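# Move the top plate from the tray stack onto the table

## Task

Lift the uppermost plate from the stack sitting in the tray and set it down on the table so that no part of it extends beyond the blue tape outline. All remaining plates must stay inside the tray, with none resting on or hanging over a tray wall, and the tray itself must be left undisturbed in its original place. Anything that stays put only because the robot is holding it does not count. At the end, release the plate and move the tool away from it.

## Robot and tools

ROBOT. There are two arms, left_arm and right_arm, each a six-joint UR12e-type arm with a suction cup instead of fingers. Their bases sit in the scene frame at left_arm (-0.062, +0.478, 0) and right_arm (-0.012, -0.679, 0), in metres. The names are just labels and do not refer to sides of any camera image.

FRAME. Every pose is in one shared scene frame: the origin is on the table surface midway between the arms, +x points out across the table, +z points up, and left_arm is on the +y side. Each arm is controlled by its cup point, the centre of the suction cup rim when the cup is free. The cup opens along the cup point's own +z axis, so a cup aimed straight down has its +z pointing to -z of the scene. About 7 cm behind the rim the tool widens, with body and camera sticking out up to about 8 cm sideways; leave room for that near tray walls and stacks.

THE ROW. Motion commands use a row of 16 plain numbers: for left_arm x, y, z (metres, scene frame), then the orientation quaternion qw, qx, qy, qz (w first), then left suction; after that the same eight for right_arm. Position and quaternion are an absolute pose for that cup point, not an offset. Suction runs from -1 to 1: +1 is full vacuum (roughly 55 kPa under ambient), smaller values request that fraction, and 0.05 or less switches it off. Suction keeps its last value, and a 0 is an actual command, so to leave a cup unchanged repeat its previous value. To hold an arm still, resend exactly the same pose every time (the one reported when it came to rest), and keep sending the same quaternion to preserve an orientation rather than copying a drifted reported one.

execute_actions. Argument actions is a list holding at most one item. An empty list just reports the current state. An action {"rows": [...], "steps": n} gives 1 to 15 rows, each applied for one control step of 1/30 s; steps is at most 15 (default 15) and the final row repeats if there are fewer rows. A wait {"steps": n} (up to 300) sends nothing and counts its steps from the previous result, including time spent replying. Optional pictures (true/false) controls whether camera images come back. A call is refused, sending nothing, if a target lies more than 0.6 m from that arm's last reported position along any of its cup-point axes. At each control step the commanded pose is also clipped to within 100 mm and 16 degrees of the measured pose, so a distant target may need several actions; after an action the arm only continues to its last clipped pose.

move. Argument target is one 16-number row as above (absolute poses). Both cup points travel in straight lines and finish together, over 0.5 to 10 s; longer paths are cut off at 10 s. speed is the top path speed in m/s, 0.002 to 0.5 (default 0.25); turning is capped at twice that in rad/s. The tracking lags and can overshoot speed, especially with a nearly straight arm. Paths ignore obstacles and the other arm. Optional stop_force, 13 to 80 N, one value for both arms, not allowed in the first 0.2 s of a scene: an arm's path stops once its wrist sensor feels that much extra push against the direction of travel for two steps, then it backs to its position two steps earlier and holds. Use it with very slow speeds when approaching a surface; the pressing can briefly exceed the value. It is unreliable if the cup point also rotates, and should be omitted when lifting away from something the cup is pressing on. Results add a move: line with each arm's ending (done, off_target, moving, held, fault, contact) and limits flags (paced = pose clipped, held = some steps blocked), plus each cup point's distance from its target.

wait. seconds, 0 to 10; lets the simulation run with no new commands.
zoom_image. camera (cam_head_left, cam_head_right, cam_left_wrist, cam_right_wrist) and region [x0, y0, x1, y1] in that camera's pixels, at most 504 by 504. Image sizes: head cameras 896x504, wrist cameras 616x616 (fisheye). The head cameras sit behind the table near x = -0.89, z = 0.81 looking forward and down; calibration matrices are supplied.
read_manual. section "licences"; returns legal text only.
finished_scene. scene: the number of the current scene; ends and grades it, irreversibly.

RESULTS. The state line lists each cup point's position, quaternion and velocities; reported positions can be slightly off, more at long reach. suction_measured shows reached vacuum (near 0 means no seal; sealed it settles up to 0.15 under the command). part_present turns 1 at 0.50 and back to 0 below 0.45. HELD marks steps not sent; a pose unreachable line names an arm whose command the clearance check altered. Hand target shows where each arm is being driven. Wrist force and torque are in each end effector's axes, with offsets up to about 5.5 N, noise, and saturation near 100 N. Joint torques are noisy drive outputs. MOTOR HOT appears at 70 °C; at 85 °C the arm is braked to cool.

GRIPPING. Press the 29 mm rim flat onto a smooth plate surface, fully sealed, clear of edges, holes and seams. Under vacuum the cup shortens, so the plate rides up to about 10 mm nearer the tool. To release, lower until the plate rests on the table, set suction off, then back away at least 15 mm. If the cup seals on the table, switch suction off to free it.

AVOID. Pressing firm surfaces even slightly past contact can trip a fault: a joint torque limit (303, 303, 138, 49.6, 49.6, 49.6 N m from base to wrist) or 150 N of outside force stops that arm for 10 s. Do not collide the arms, drop or slam the plate, disturb the tray or other plates, or knock anything off the table. Loose objects may occasionally get a brief push, and the simulation keeps running while you reply.

Each tool is called after ">>>" as name(argument=value, ...) on one line, values as JSON.

## Session

I'll start by looking at the current state.

>>> execute_actions(actions=[])

Scene clock: 0.00 s of 4900.00 s.
left_arm: end_effector_position=(+0.5679, +0.5010, +0.2273) suction_measured=0.01 part_present=0 end_effector_quat_wxyz=(+0.001, -0.277, +0.961, +0.000) end_effector_velocity=(+0.000, -0.000, +0.001) end_effector_angular_velocity=(-0.000, -0.001, -0.002) | right_arm: end_effector_position=(+0.6133, -0.7501, +0.2281) suction_measured=0.00 part_present=0 end_effector_quat_wxyz=(+0.001, +0.312, +0.950, +0.000) end_effector_velocity=(+0.000, -0.001, +0.000) end_effector_angular_velocity=(-0.003, +0.000, +0.000)
Joint positions: left_arm=[-0.282 -1.555  2.143 -2.16  -1.569  2.337] | right_arm=[-0.28  -1.556  2.143 -2.159 -1.57  -2.9  ]
Joint velocities: left_arm=[ 0.    -0.001 -0.    -0.    -0.     0.002] | right_arm=[-0.     0.    -0.    -0.001 -0.003 -0.   ]
Joint torques (N m, as the arm reports them, + toward a larger angle): no reading
Wrist force (N, on the end effector, along its own x y z axes, offset not removed): no reading
Wrist torque (N m, same axes, about the end effector's origin, offset not removed): no reading
Hand target (left_arm): +0.568, +0.501, +0.227; +0.001, -0.277, +0.961, +0.000
Hand target (right_arm): +0.613, -0.750, +0.228; +0.001, +0.312, +0.950, +0.000

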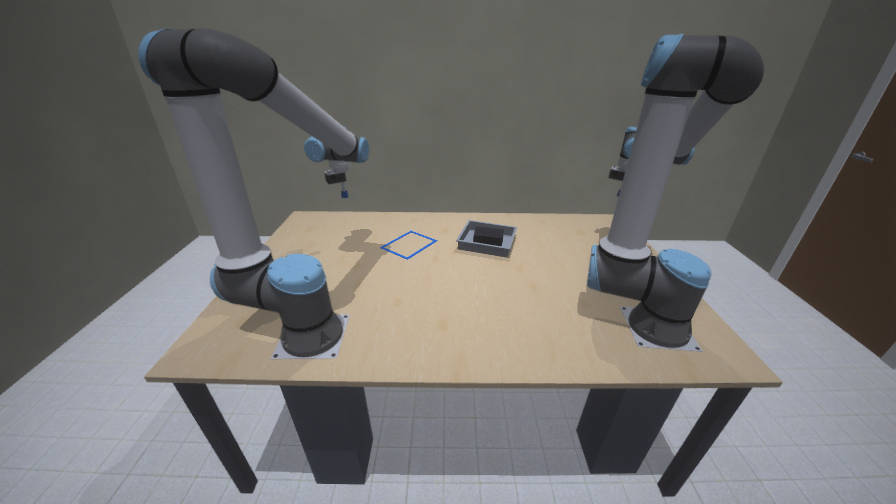

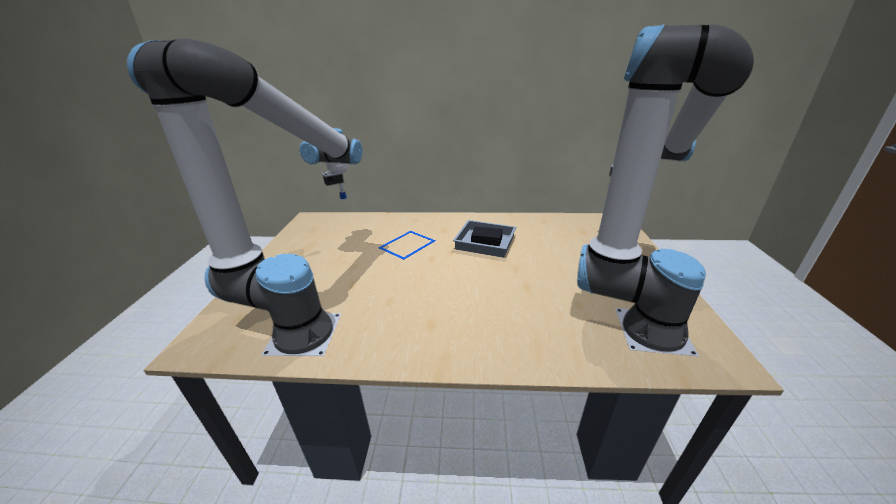

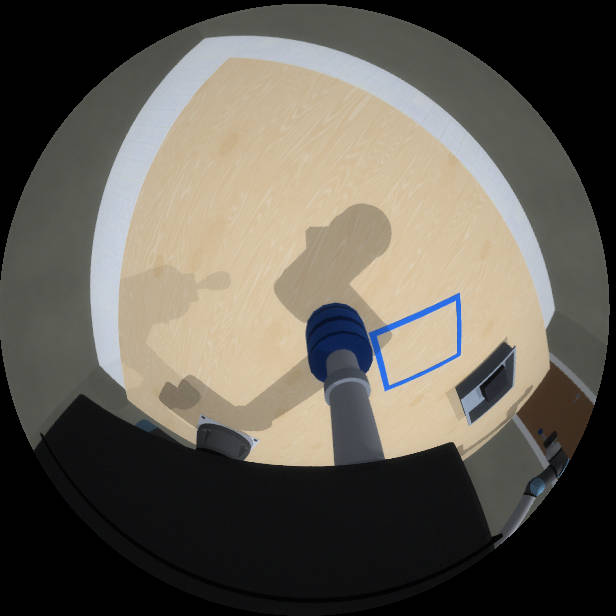

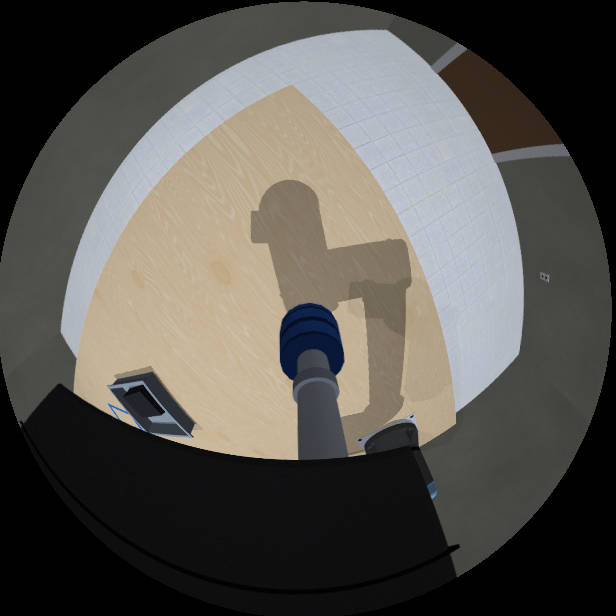

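>>> zoom_image(camera="cam_head_left", region=[370, 205, 530, 275])

>>> zoom_image(camera="cam_head_right", region=[370, 205, 530, 275])

Region (370, 205, 530, 275) of cam_head_left's 896x504 image, scaled by 3.150, with more detail than that image has; it fills the top 220 rows of this view, and the rest is white.

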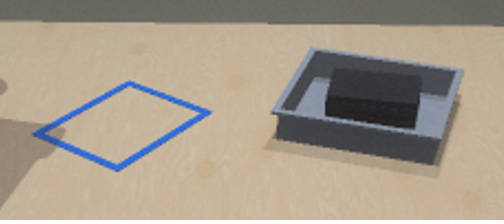

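Region (370, 205, 530, 275) of cam_head_right's 896x504 image, scaled by 3.150, with more detail than that image has; it fills the top 220 rows of this view, and the rest is white.

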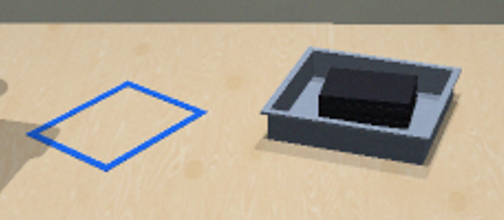

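>>> zoom_image(camera="cam_head_right", region=[445, 212, 525, 265])

>>> zoom_image(camera="cam_left_wrist", region=[360, 270, 540, 450])

>>> zoom_image(camera="cam_right_wrist", region=[90, 350, 220, 460])

Region (445, 212, 525, 265) of cam_head_right's 896x504 image, scaled by 6.300, with more detail than that image has; it fills the top 334 rows of this view, and the rest is white.

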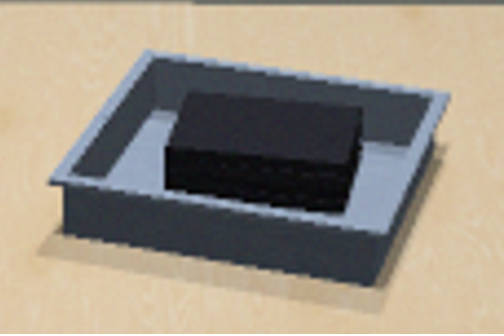

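Region (360, 270, 540, 450) of cam_left_wrist's 616x616 image, scaled by 2.800, with more detail than that image has.

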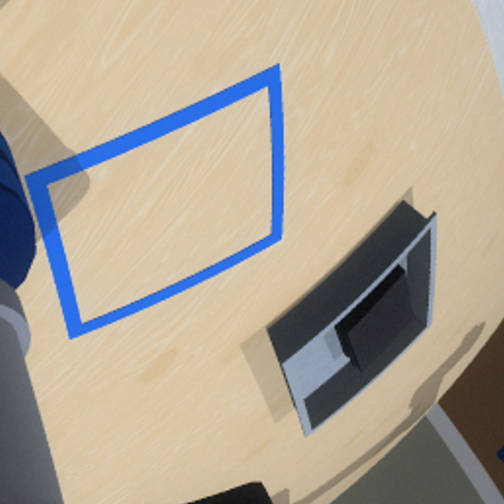

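Region (90, 350, 220, 460) of cam_right_wrist's 616x616 image, scaled by 3.877, with more detail than that image has; it fills the top 426 rows of this view, and the rest is white.

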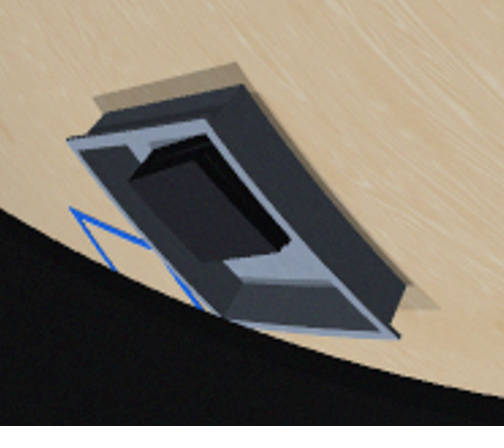

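>>> move(target=[0.565, -0.160, 0.19, 0.0, 0.0915, 0.9958, 0.0, 0, 0.6133, -0.7501, 0.2281, 0.001, 0.312, 0.950, 0.0, 0], speed=0.4)

Scene clock: 11.50 s of 4900.00 s.
left_arm: end_effector_position=(+0.5640, -0.1606, +0.1896) suction_measured=0.01 part_present=0 end_effector_quat_wxyz=(+0.000, +0.091, +0.996, -0.001) end_effector_velocity=(+0.000, -0.001, -0.001) end_effector_angular_velocity=(+0.001, +0.001, -0.001) | right_arm: end_effector_position=(+0.6133, -0.7501, +0.2281) suction_measured=0.00 part_present=0 end_effector_quat_wxyz=(+0.001, +0.312, +0.950, +0.000) end_effector_velocity=(-0.000, -0.000, -0.000) end_effector_angular_velocity=(+0.000, -0.000, -0.001)
Joint positions: left_arm=[-1.029 -1.121  1.661 -2.112 -1.571  2.333] | right_arm=[-0.28  -1.556  2.143 -2.16  -1.571 -2.9  ]
Joint velocities: left_arm=[-0.001  0.003 -0.002  0.001  0.     0.   ] | right_arm=[-0.001  0.     0.    -0.     0.001  0.   ]
Joint torques (N m, as the arm reports them, + toward a larger angle): left_arm=[-16.33 -52.66 -43.83  -0.13  -1.92   2.63] | right_arm=[ 12.72 -26.12 -33.49  -6.06  -2.04  -1.64]
Wrist force (N, on the end effector, along its own x y z axes, offset not removed): left_arm=[0.2 3.3 -0.6] | right_arm=[0.5 -0.1 -3.6]
Wrist torque (N m, same axes, about the end effector's origin, offset not removed): left_arm=[0.82 -0.04 -0.19] | right_arm=[0.00 -0.11 0.03]
Hand target (left_arm): +0.564, -0.161, +0.190; +0.000, +0.092, +0.996, -0.001
Hand target (right_arm): +0.613, -0.750, +0.228; +0.001, +0.312, +0.950, +0.000
Off the commanded pose (left_arm): 0.001 m, 0 deg.
Off the commanded pose (right_arm): 0.000 m, 0 deg.
After step 90, 6.23 s passed at rest.
move: done
camera_calibration (this result's frames):
cam_left_wrist: T_world_to_cam=[[-0.224785, -0.973769, -0.035302, -0.00814982], [-0.904096, 0.194915, 0.380288, 0.477466], [-0.363432, 0.117399, -0.924194, 0.499427], [0, 0, 0, 1]] pos_world=[0.611351, -0.159634, 0.279705]
cam_right_wrist: T_world_to_cam=[[-0.580269, -0.814154, 0.0210148, -0.257312], [-0.751103, 0.54495, 0.372658, 0.795483], [-0.314853, 0.200458, -0.927731, 0.657094], [0, 0, 0, 1]] pos_world=[0.655068, -0.77471, 0.31857]

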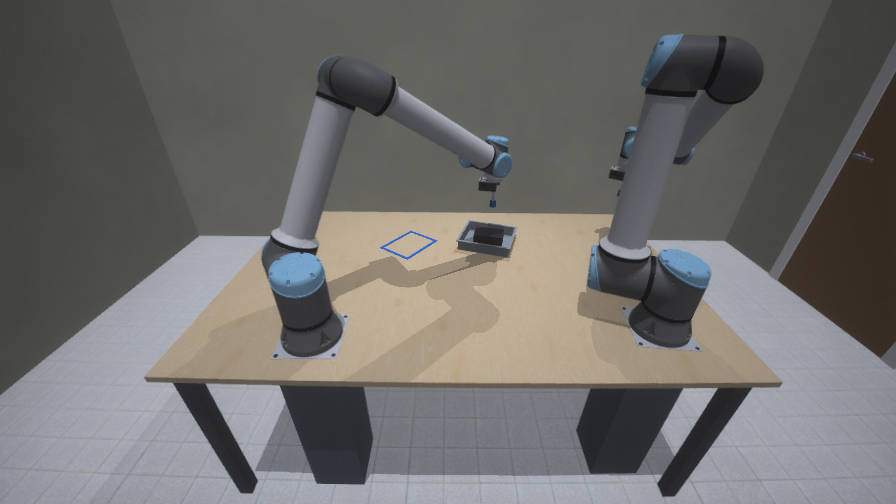

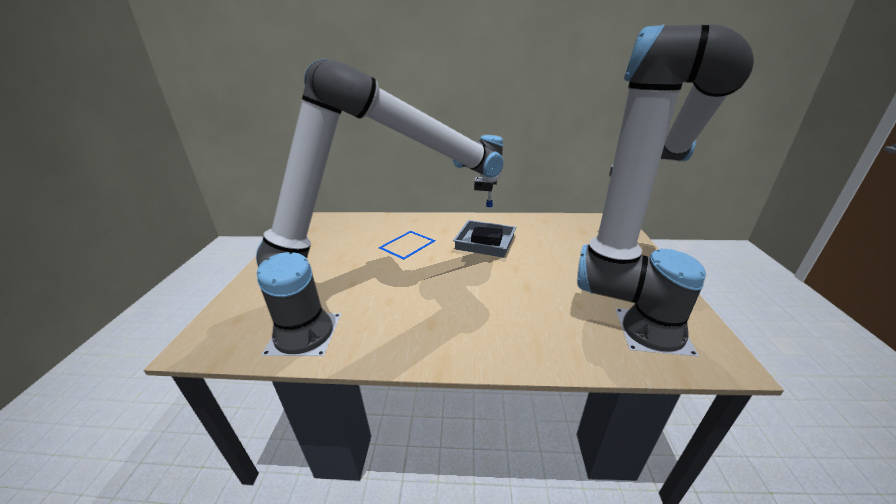

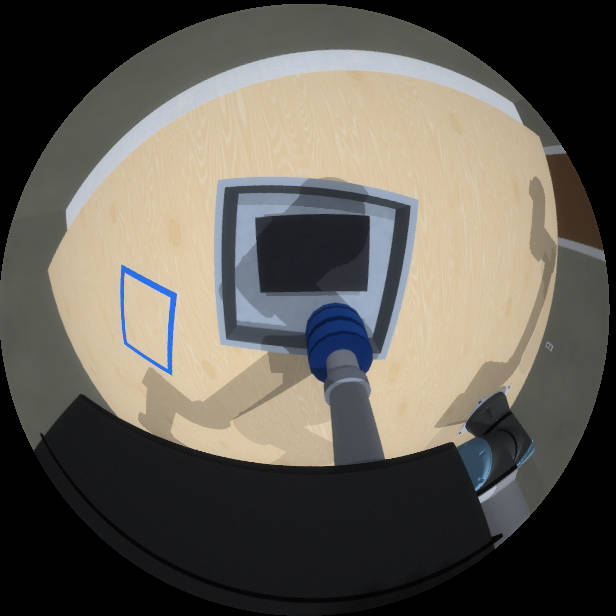

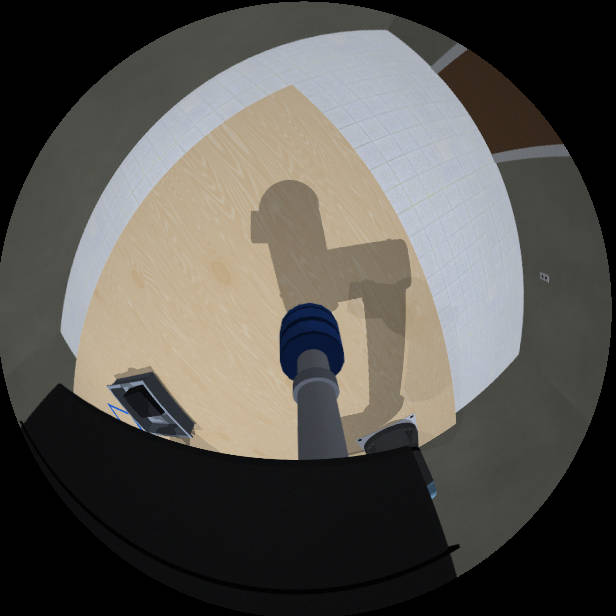

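>>> zoom_image(camera="cam_left_wrist", region=[205, 165, 425, 365])

>>> zoom_image(camera="cam_left_wrist", region=[245, 200, 385, 310])

Region (205, 165, 425, 365) of cam_left_wrist's 616x616 image, scaled by 2.291, with more detail than that image has; it fills the top 458 rows of this view, and the rest is white.

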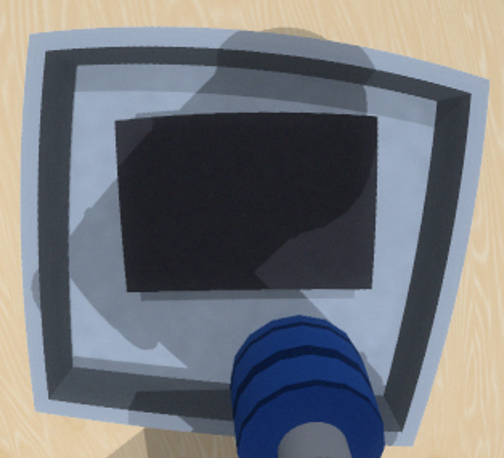

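Region (245, 200, 385, 310) of cam_left_wrist's 616x616 image, scaled by 3.600, with more detail than that image has; it fills the top 396 rows of this view, and the rest is white.

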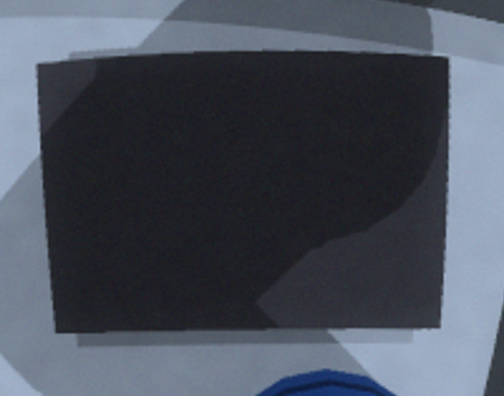

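>>> move(target=[0.5875, -0.156, 0.062, 0.0, 0.0915, 0.9958, 0.0, 0, 0.6133, -0.7501, 0.2281, 0.001, 0.312, 0.950, 0.0, 0], speed=0.2)

Scene clock: 23.83 s of 4900.00 s.
left_arm: end_effector_position=(+0.5874, -0.1559, +0.0620) suction_measured=0.01 part_present=0 end_effector_quat_wxyz=(-0.000, +0.092, +0.996, +0.000) end_effector_velocity=(+0.001, -0.000, +0.000) end_effector_angular_velocity=(-0.001, -0.002, -0.001) | right_arm: end_effector_position=(+0.6133, -0.7501, +0.2281) suction_measured=0.00 part_present=0 end_effector_quat_wxyz=(+0.001, +0.312, +0.950, -0.000) end_effector_velocity=(-0.000, +0.000, -0.000) end_effector_angular_velocity=(+0.000, +0.000, -0.001)
Joint positions: left_arm=[-1.004 -0.979  1.702 -2.294 -1.571  2.358] | right_arm=[-0.28  -1.556  2.143 -2.16  -1.571 -2.9  ]
Joint velocities: left_arm=[ 0.     0.    -0.001 -0.001  0.001  0.002] | right_arm=[-0.    -0.     0.001 -0.     0.     0.001]
Joint torques (N m, as the arm reports them, + toward a larger angle): left_arm=[  9.05 -56.06 -39.68  -6.59   2.38   2.36] | right_arm=[ 11.33 -25.33 -32.94  -6.09  -2.21  -1.75]
Wrist force (N, on the end effector, along its own x y z axes, offset not removed): left_arm=[0.3 2.0 -0.2] | right_arm=[-3.0 5.9 4.5]
Wrist torque (N m, same axes, about the end effector's origin, offset not removed): left_arm=[0.57 -0.07 -0.14] | right_arm=[0.88 0.50 0.01]
Hand target (left_arm): +0.587, -0.156, +0.062; -0.000, +0.092, +0.996, +0.000
Hand target (right_arm): +0.613, -0.750, +0.228; +0.001, +0.312, +0.950, -0.000
Off the commanded pose (left_arm): 0.000 m, 0 deg.
Off the commanded pose (right_arm): 0.000 m, 0 deg.
After step 90, 8.20 s passed at rest.
move: done
camera_calibration (this result's frames):
cam_left_wrist: T_world_to_cam=[[-0.224927, -0.973694, -0.0364445, -0.00266745], [-0.903926, 0.194555, 0.380876, 0.54604], [-0.363766, 0.118613, -0.923908, 0.389832], [0, 0, 0, 1]] pos_world=[0.634788, -0.155071, 0.152098]
cam_right_wrist: T_world_to_cam=[[-0.580269, -0.814154, 0.0210149, -0.257312], [-0.751103, 0.54495, 0.372657, 0.795484], [-0.314852, 0.200457, -0.927731, 0.657093], [0, 0, 0, 1]] pos_world=[0.655068, -0.77471, 0.31857]

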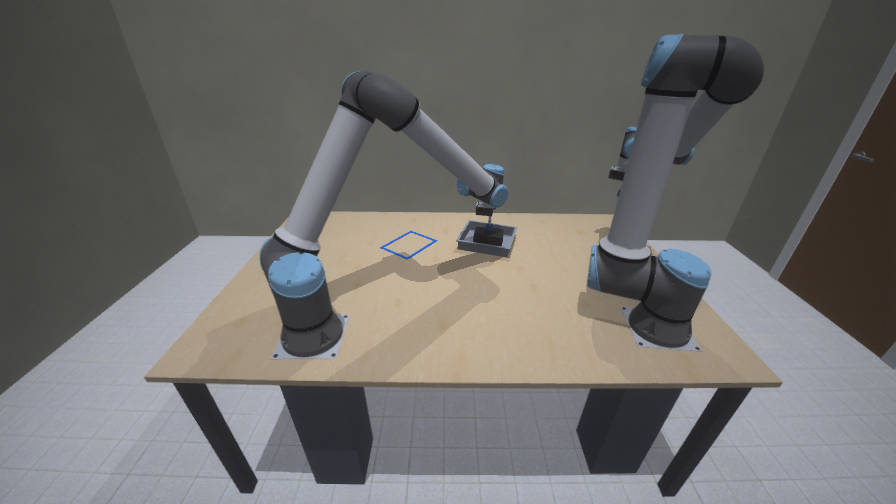

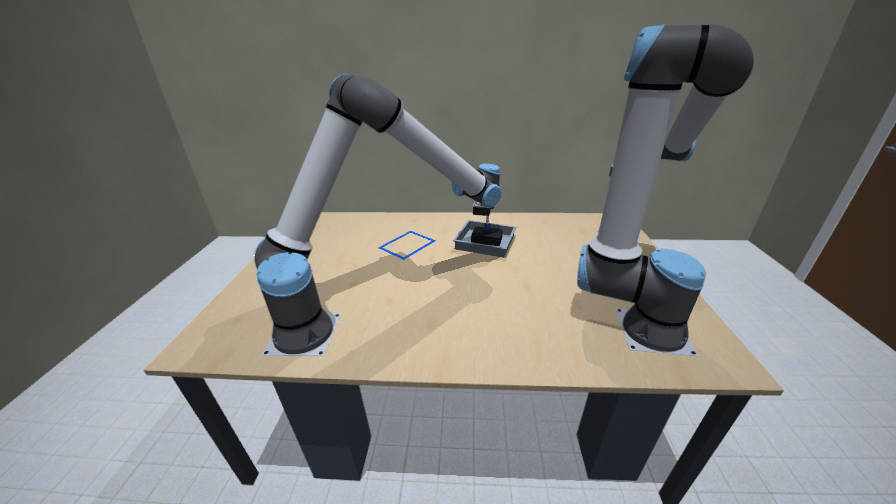

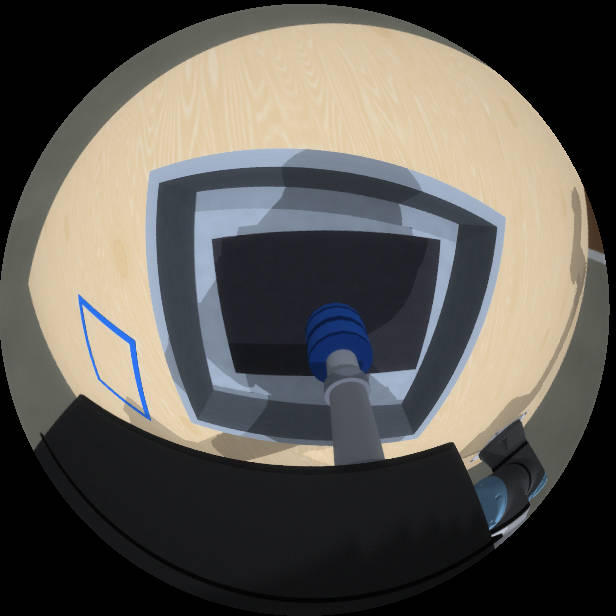

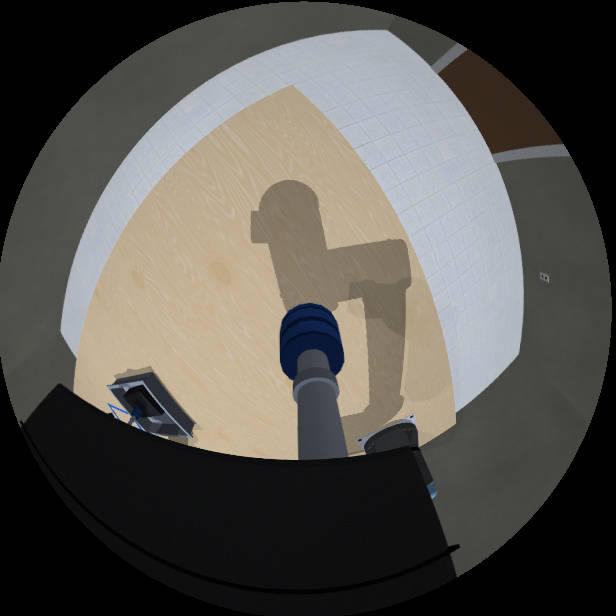

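>>> zoom_image(camera="cam_left_wrist", region=[200, 215, 452, 395])

Region (200, 215, 452, 395) of cam_left_wrist's 616x616 image, scaled by 2.000, with more detail than that image has; it fills the top 360 rows of this view, and the rest is white.

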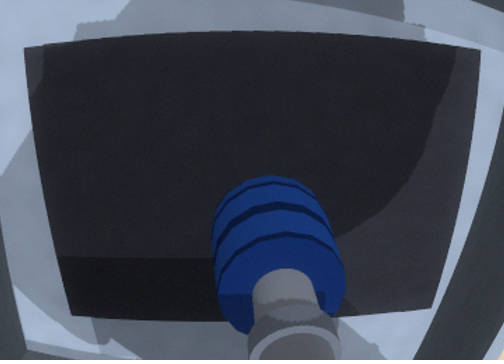

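>>> move(target=[0.588, -0.156, 0.044, 0.0, 0.0915, 0.9958, 0.0, 1, 0.6133, -0.7501, 0.2281, 0.001, 0.312, 0.950, 0.0, 0], speed=0.02, stop_force=14)

Scene clock: 27.47 s of 4900.00 s.
left_arm: end_effector_position=(+0.5880, -0.1560, +0.0441) suction_measured=0.33 part_present=0 end_effector_quat_wxyz=(+0.000, +0.092, +0.996, +0.000) end_effector_velocity=(+0.000, -0.000, -0.001) end_effector_angular_velocity=(-0.001, -0.000, -0.000) | right_arm: end_effector_position=(+0.6133, -0.7501, +0.2281) suction_measured=0.00 part_present=0 end_effector_quat_wxyz=(+0.001, +0.312, +0.950, +0.000) end_effector_velocity=(+0.000, +0.000, +0.000) end_effector_angular_velocity=(+0.001, -0.001, -0.002)
Joint positions: left_arm=[-1.004 -0.958  1.707 -2.319 -1.571  2.359] | right_arm=[-0.28  -1.556  2.143 -2.16  -1.571 -2.9  ]
Joint velocities: left_arm=[ 0.     0.001  0.    -0.002 -0.     0.   ] | right_arm=[ 0.    -0.    -0.    -0.     0.001  0.002]
Joint torques (N m, as the arm reports them, + toward a larger angle): left_arm=[  7.89 -58.28 -24.11  -6.84   1.1    2.22] | right_arm=[ 11.85 -24.67 -32.95  -5.99  -1.97  -1.94]
Wrist force (N, on the end effector, along its own x y z axes, offset not removed): left_arm=[-0.7 1.3 2.3] | right_arm=[-0.4 -1.6 6.9]
Wrist torque (N m, same axes, about the end effector's origin, offset not removed): left_arm=[0.60 -0.01 -0.21] | right_arm=[-0.16 -0.16 -0.05]
Hand target (left_arm): +0.588, -0.156, +0.044; -0.000, +0.092, +0.996, +0.000
Hand target (right_arm): +0.613, -0.750, +0.228; +0.001, +0.312, +0.950, -0.000
Off the commanded pose (left_arm): 0.000 m, 0 deg.
Off the commanded pose (right_arm): 0.000 m, 0 deg.
move: done
camera_calibration (this result's frames):
cam_left_wrist: T_world_to_cam=[[-0.224921, -0.973696, -0.0364137, -0.00328841], [-0.903938, 0.194564, 0.380843, 0.553415], [-0.36374, 0.118575, -0.923923, 0.373488], [0, 0, 0, 1]] pos_world=[0.635365, -0.155163, 0.13419]
cam_right_wrist: T_world_to_cam=[[-0.580269, -0.814154, 0.0210149, -0.257312], [-0.751103, 0.54495, 0.372657, 0.795484], [-0.314853, 0.200457, -0.927731, 0.657093], [0, 0, 0, 1]] pos_world=[0.655067, -0.77471, 0.31857]

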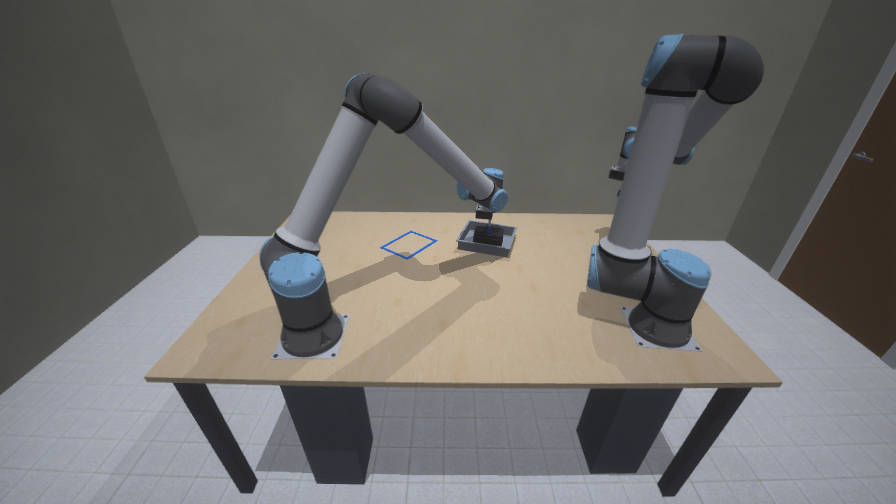

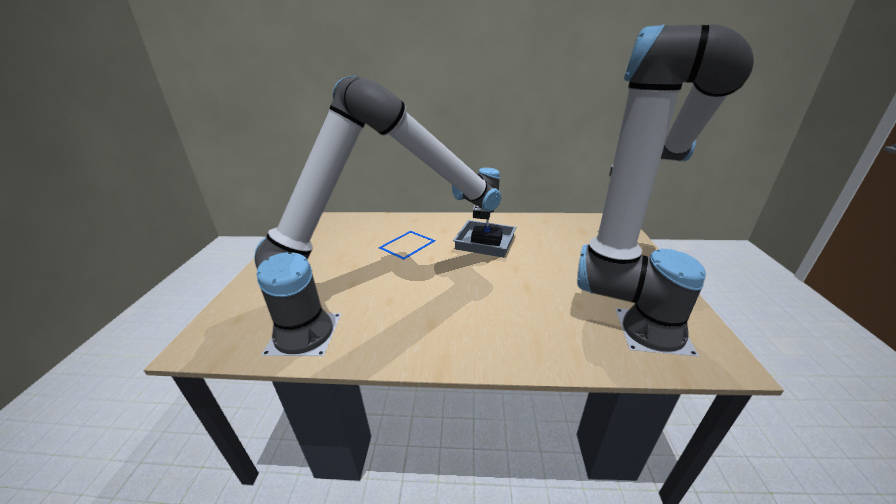

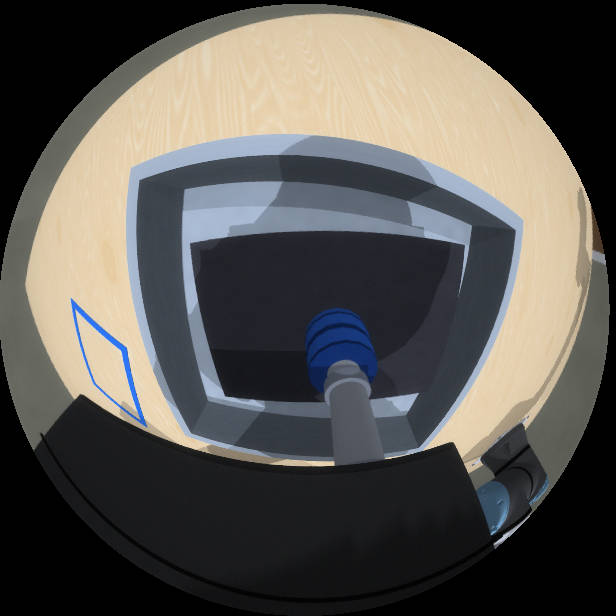

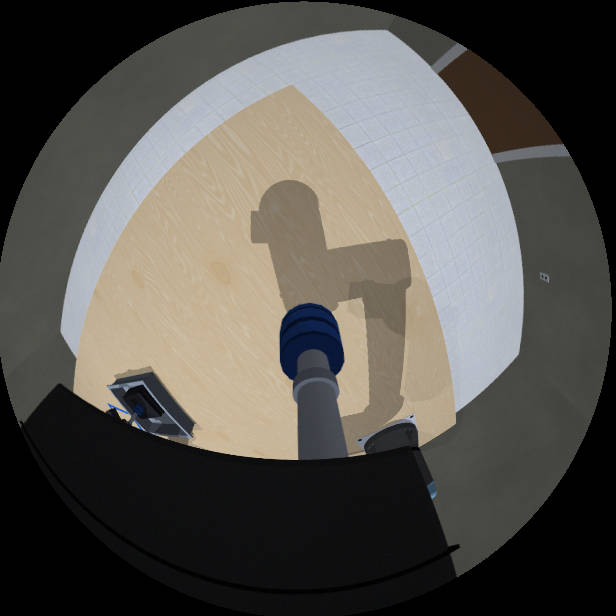

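The cup has sealed and vacuum is building. I'll check it again.

>>> execute_actions(actions=[{"steps": 20}])

Scene clock: 28.13 s of 4900.00 s.
left_arm: end_effector_position=(+0.5880, -0.1560, +0.0440) suction_measured=0.99 part_present=1 end_effector_quat_wxyz=(+0.000, +0.092, +0.996, +0.000) end_effector_velocity=(-0.000, -0.000, -0.001) end_effector_angular_velocity=(+0.000, +0.001, +0.001) | right_arm: end_effector_position=(+0.6133, -0.7501, +0.2281) suction_measured=0.00 part_present=0 end_effector_quat_wxyz=(+0.001, +0.312, +0.950, +0.000) end_effector_velocity=(-0.000, -0.000, -0.000) end_effector_angular_velocity=(+0.000, +0.000, -0.001)
Joint positions: left_arm=[-1.004 -0.958  1.707 -2.319 -1.571  2.359] | right_arm=[-0.28  -1.556  2.143 -2.16  -1.571 -2.9  ]
Joint velocities: left_arm=[ 0.     0.001 -0.    -0.    -0.001 -0.001] | right_arm=[-0.    -0.     0.    -0.     0.     0.001]
Joint torques (N m, as the arm reports them, + toward a larger angle): left_arm=[  7.87 -58.55 -24.78  -6.86  -0.05   2.59] | right_arm=[ 12.26 -27.46 -33.56  -5.89  -1.99  -1.75]
Wrist force (N, on the end effector, along its own x y z axes, offset not removed): left_arm=[-1.9 4.2 3.1] | right_arm=[2.2 7.8 4.0]
Wrist torque (N m, same axes, about the end effector's origin, offset not removed): left_arm=[0.90 0.18 -0.19] | right_arm=[0.93 -0.45 0.07]
Hand target (left_arm): +0.588, -0.156, +0.044; -0.000, +0.092, +0.996, +0.000
Hand target (right_arm): +0.613, -0.750, +0.228; +0.001, +0.312, +0.950, -0.000
Off the commanded pose (left_arm): 0.000 m, 0 deg.
Off the commanded pose (right_arm): 0.000 m, 0 deg.
Steps of this call (steps 1 to 20: nothing new was sent). Readings (end_effector_position | what the end effector reports):
1: left_arm (+0.5880, -0.1560, +0.0441) | right_arm (+0.6133, -0.7501, +0.2281) | left_arm suction_measured=0.36 part_present=0 | right_arm suction_measured=0.00 part_present=0
2: left_arm (+0.5880, -0.1560, +0.0440) | right_arm (+0.6133, -0.7501, +0.2281) | left_arm suction_measured=0.40 part_present=0 | right_arm suction_measured=0.00 part_present=0
4: left_arm (+0.5880, -0.1560, +0.0440) | right_arm (+0.6133, -0.7501, +0.2281) | left_arm suction_measured=0.49 part_present=0 | right_arm suction_measured=0.00 part_present=0
8: left_arm (+0.5880, -0.1560, +0.0440) | right_arm (+0.6133, -0.7501, +0.2281) | left_arm suction_measured=0.71 part_present=1 | right_arm suction_measured=0.00 part_present=0
20: the state above
camera_calibration (this result's frames):
cam_left_wrist: T_world_to_cam=[[-0.224921, -0.973697, -0.0364079, -0.00329317], [-0.90394, 0.194567, 0.380837, 0.553458], [-0.363736, 0.118569, -0.923925, 0.373396], [0, 0, 0, 1]] pos_world=[0.635369, -0.155164, 0.134092]
cam_right_wrist: T_world_to_cam=[[-0.580269, -0.814154, 0.0210147, -0.257312], [-0.751103, 0.54495, 0.372658, 0.795484], [-0.314852, 0.200457, -0.927731, 0.657093], [0, 0, 0, 1]] pos_world=[0.655068, -0.77471, 0.31857]

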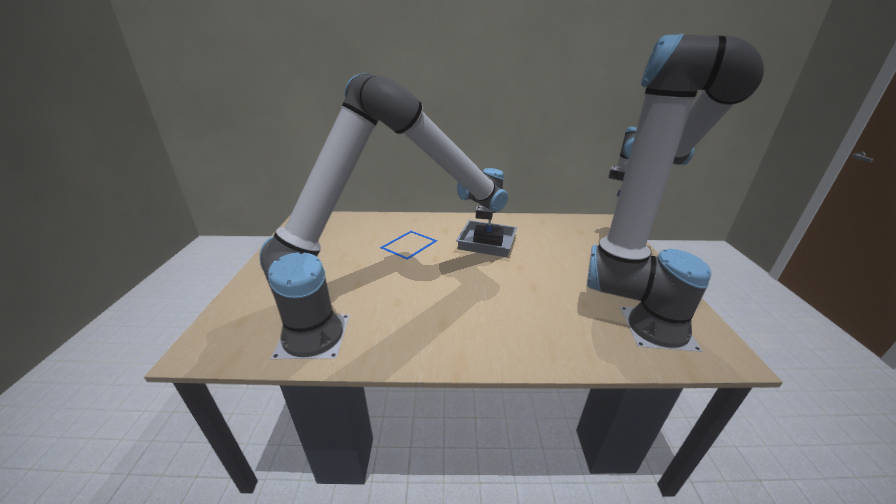

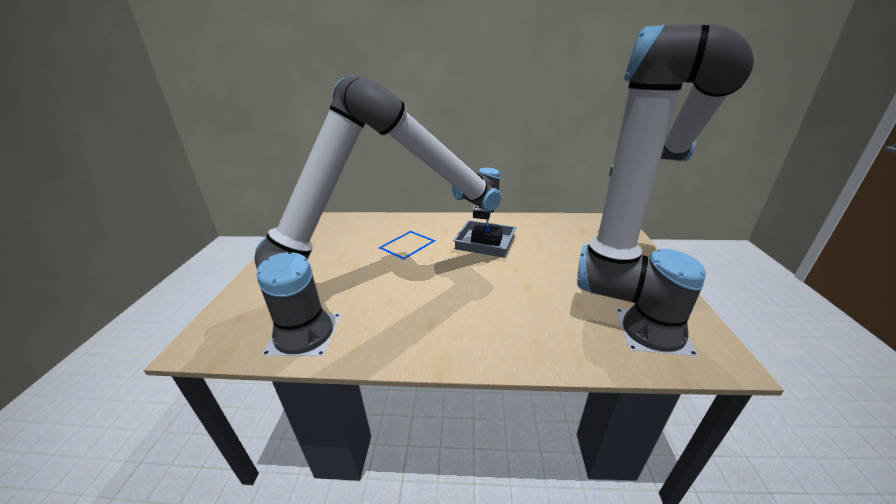

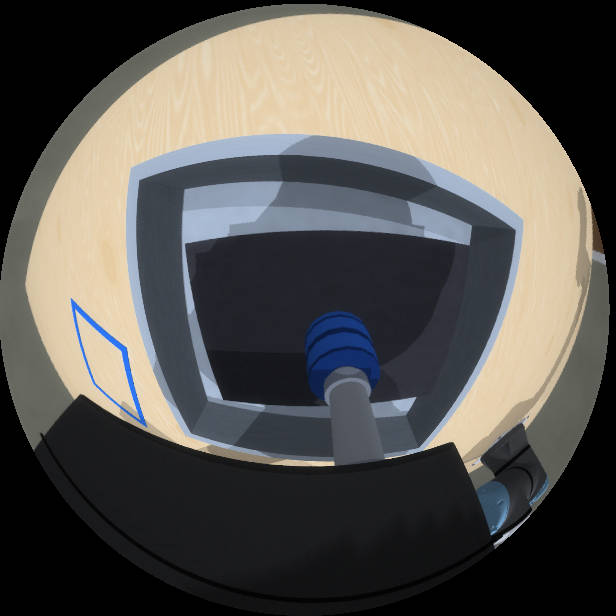

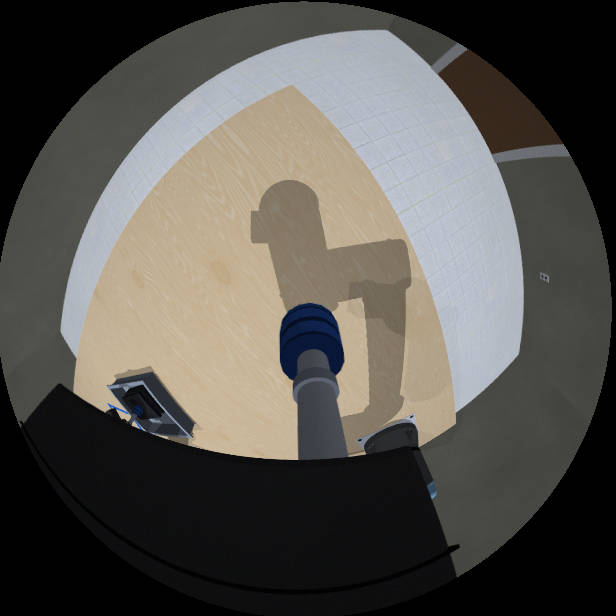

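The cup is sealed at 0.99 and has lifted the plate a little. I'll zoom in to see whether one plate or several came up.

>>> zoom_image(camera="cam_head_right", region=[460, 215, 515, 255])

>>> zoom_image(camera="cam_head_left", region=[460, 215, 515, 255])

>>> zoom_image(camera="cam_right_wrist", region=[105, 370, 185, 440])

Region (460, 215, 515, 255) of cam_head_right's 896x504 image, scaled by 9.164, with more detail than that image has; it fills the top 367 rows of this view, and the rest is white.

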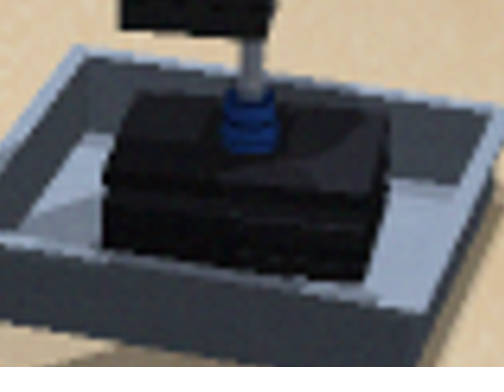

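Region (460, 215, 515, 255) of cam_head_left's 896x504 image, scaled by 9.164, with more detail than that image has; it fills the top 367 rows of this view, and the rest is white.

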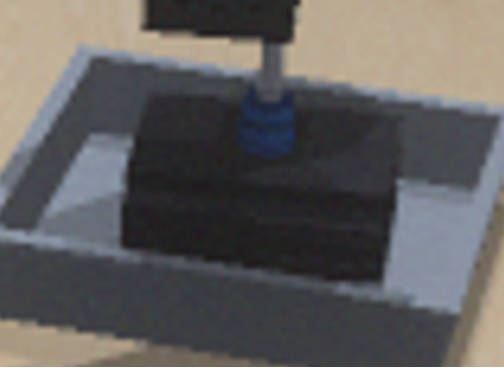

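Region (105, 370, 185, 440) of cam_right_wrist's 616x616 image, scaled by 6.300, with more detail than that image has; it fills the top 441 rows of this view, and the rest is white.

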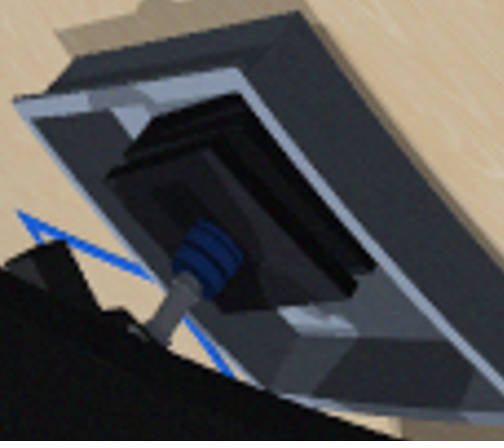

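>>> move(target=[0.588, -0.156, 0.056, 0.0, 0.0915, 0.9958, 0.0, 1, 0.6133, -0.7501, 0.2281, 0.001, 0.312, 0.950, 0.0, 0], speed=0.03)

>>> zoom_image(camera="cam_head_right", region=[460, 212, 515, 252])

>>> zoom_image(camera="cam_right_wrist", region=[105, 370, 185, 440])

Scene clock: 30.10 s of 4900.00 s.
left_arm: end_effector_position=(+0.5880, -0.1560, +0.0559) suction_measured=0.96 part_present=1 end_effector_quat_wxyz=(-0.000, +0.092, +0.996, +0.000) end_effector_velocity=(+0.000, +0.000, +0.000) end_effector_angular_velocity=(+0.001, -0.000, +0.000) | right_arm: end_effector_position=(+0.6133, -0.7501, +0.2281) suction_measured=0.00 part_present=0 end_effector_quat_wxyz=(+0.001, +0.312, +0.950, +0.000) end_effector_velocity=(-0.000, +0.000, -0.000) end_effector_angular_velocity=(-0.000, -0.000, -0.001)
Joint positions: left_arm=[-1.004 -0.971  1.703 -2.302 -1.571  2.359] | right_arm=[-0.28  -1.556  2.143 -2.16  -1.571 -2.9  ]
Joint velocities: left_arm=[-0.    -0.    -0.001  0.002  0.    -0.   ] | right_arm=[ 0.    -0.     0.    -0.    -0.     0.001]
Joint torques (N m, as the arm reports them, + toward a larger angle): left_arm=[  9.12 -93.88 -40.39  -0.35  -1.97   2.79] | right_arm=[ 11.05 -27.09 -33.48  -5.99  -2.19  -1.77]
Wrist force (N, on the end effector, along its own x y z axes, offset not removed): left_arm=[-0.8 3.5 1.4] | right_arm=[3.3 4.3 -0.6]
Wrist torque (N m, same axes, about the end effector's origin, offset not removed): left_arm=[0.94 0.10 -0.19] | right_arm=[0.34 -0.52 0.12]
Hand target (left_arm): +0.588, -0.156, +0.056; +0.000, +0.092, +0.996, -0.000
Hand target (right_arm): +0.613, -0.750, +0.228; +0.001, +0.312, +0.950, -0.000
Off the commanded pose (left_arm): 0.000 m, 0 deg.
Off the commanded pose (right_arm): 0.000 m, 0 deg.
move: done
camera_calibration (this result's frames):
cam_left_wrist: T_world_to_cam=[[-0.224921, -0.973697, -0.0363897, -0.00288226], [-0.903931, 0.194572, 0.380856, 0.548924], [-0.363758, 0.118556, -0.923918, 0.384436], [0, 0, 0, 1]] pos_world=[0.635383, -0.155189, 0.146022]
cam_right_wrist: T_world_to_cam=[[-0.580269, -0.814154, 0.0210148, -0.257312], [-0.751103, 0.54495, 0.372657, 0.795484], [-0.314852, 0.200457, -0.927731, 0.657093], [0, 0, 0, 1]] pos_world=[0.655068, -0.77471, 0.31857]

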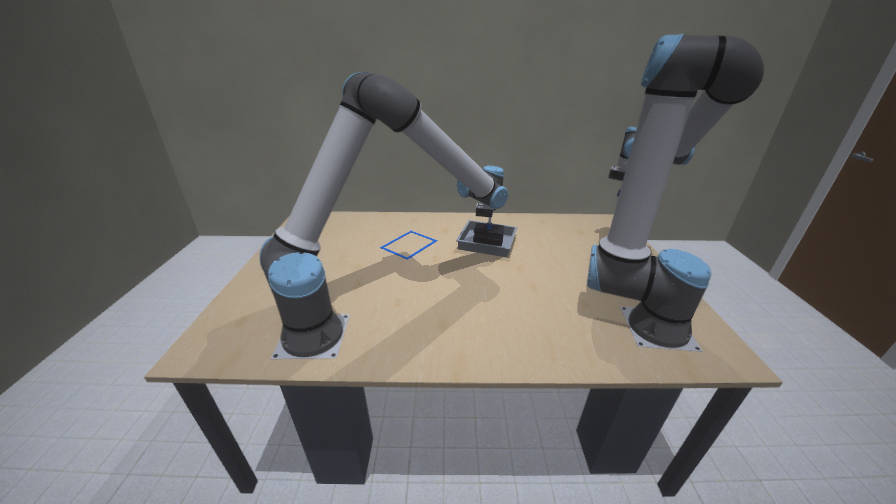

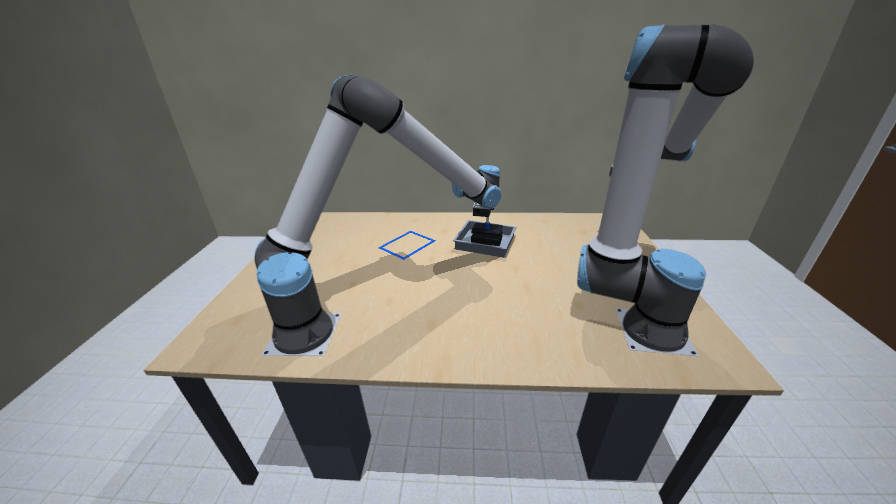

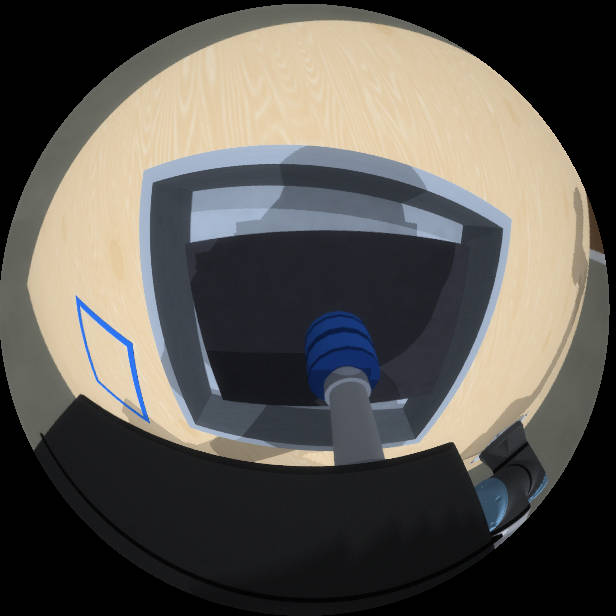

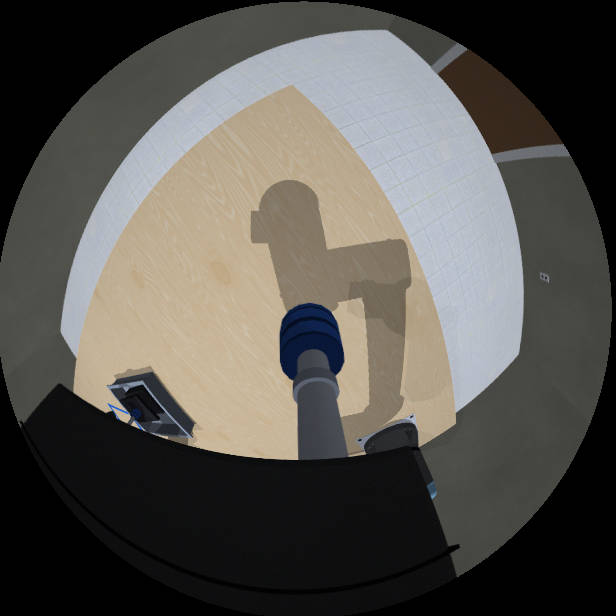

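Region (460, 212, 515, 252) of cam_head_right's 896x504 image, scaled by 9.164, with more detail than that image has; it fills the top 367 rows of this view, and the rest is white.

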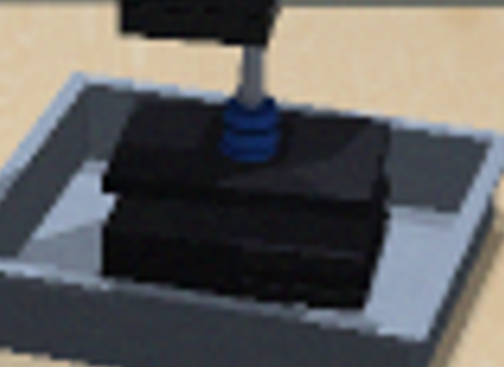

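Region (105, 370, 185, 440) of cam_right_wrist's 616x616 image, scaled by 6.300, with more detail than that image has; it fills the top 441 rows of this view, and the rest is white.

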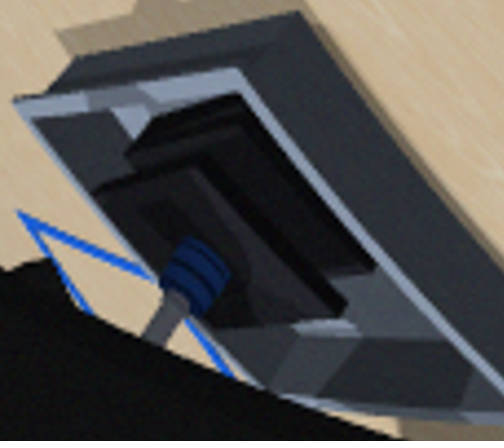

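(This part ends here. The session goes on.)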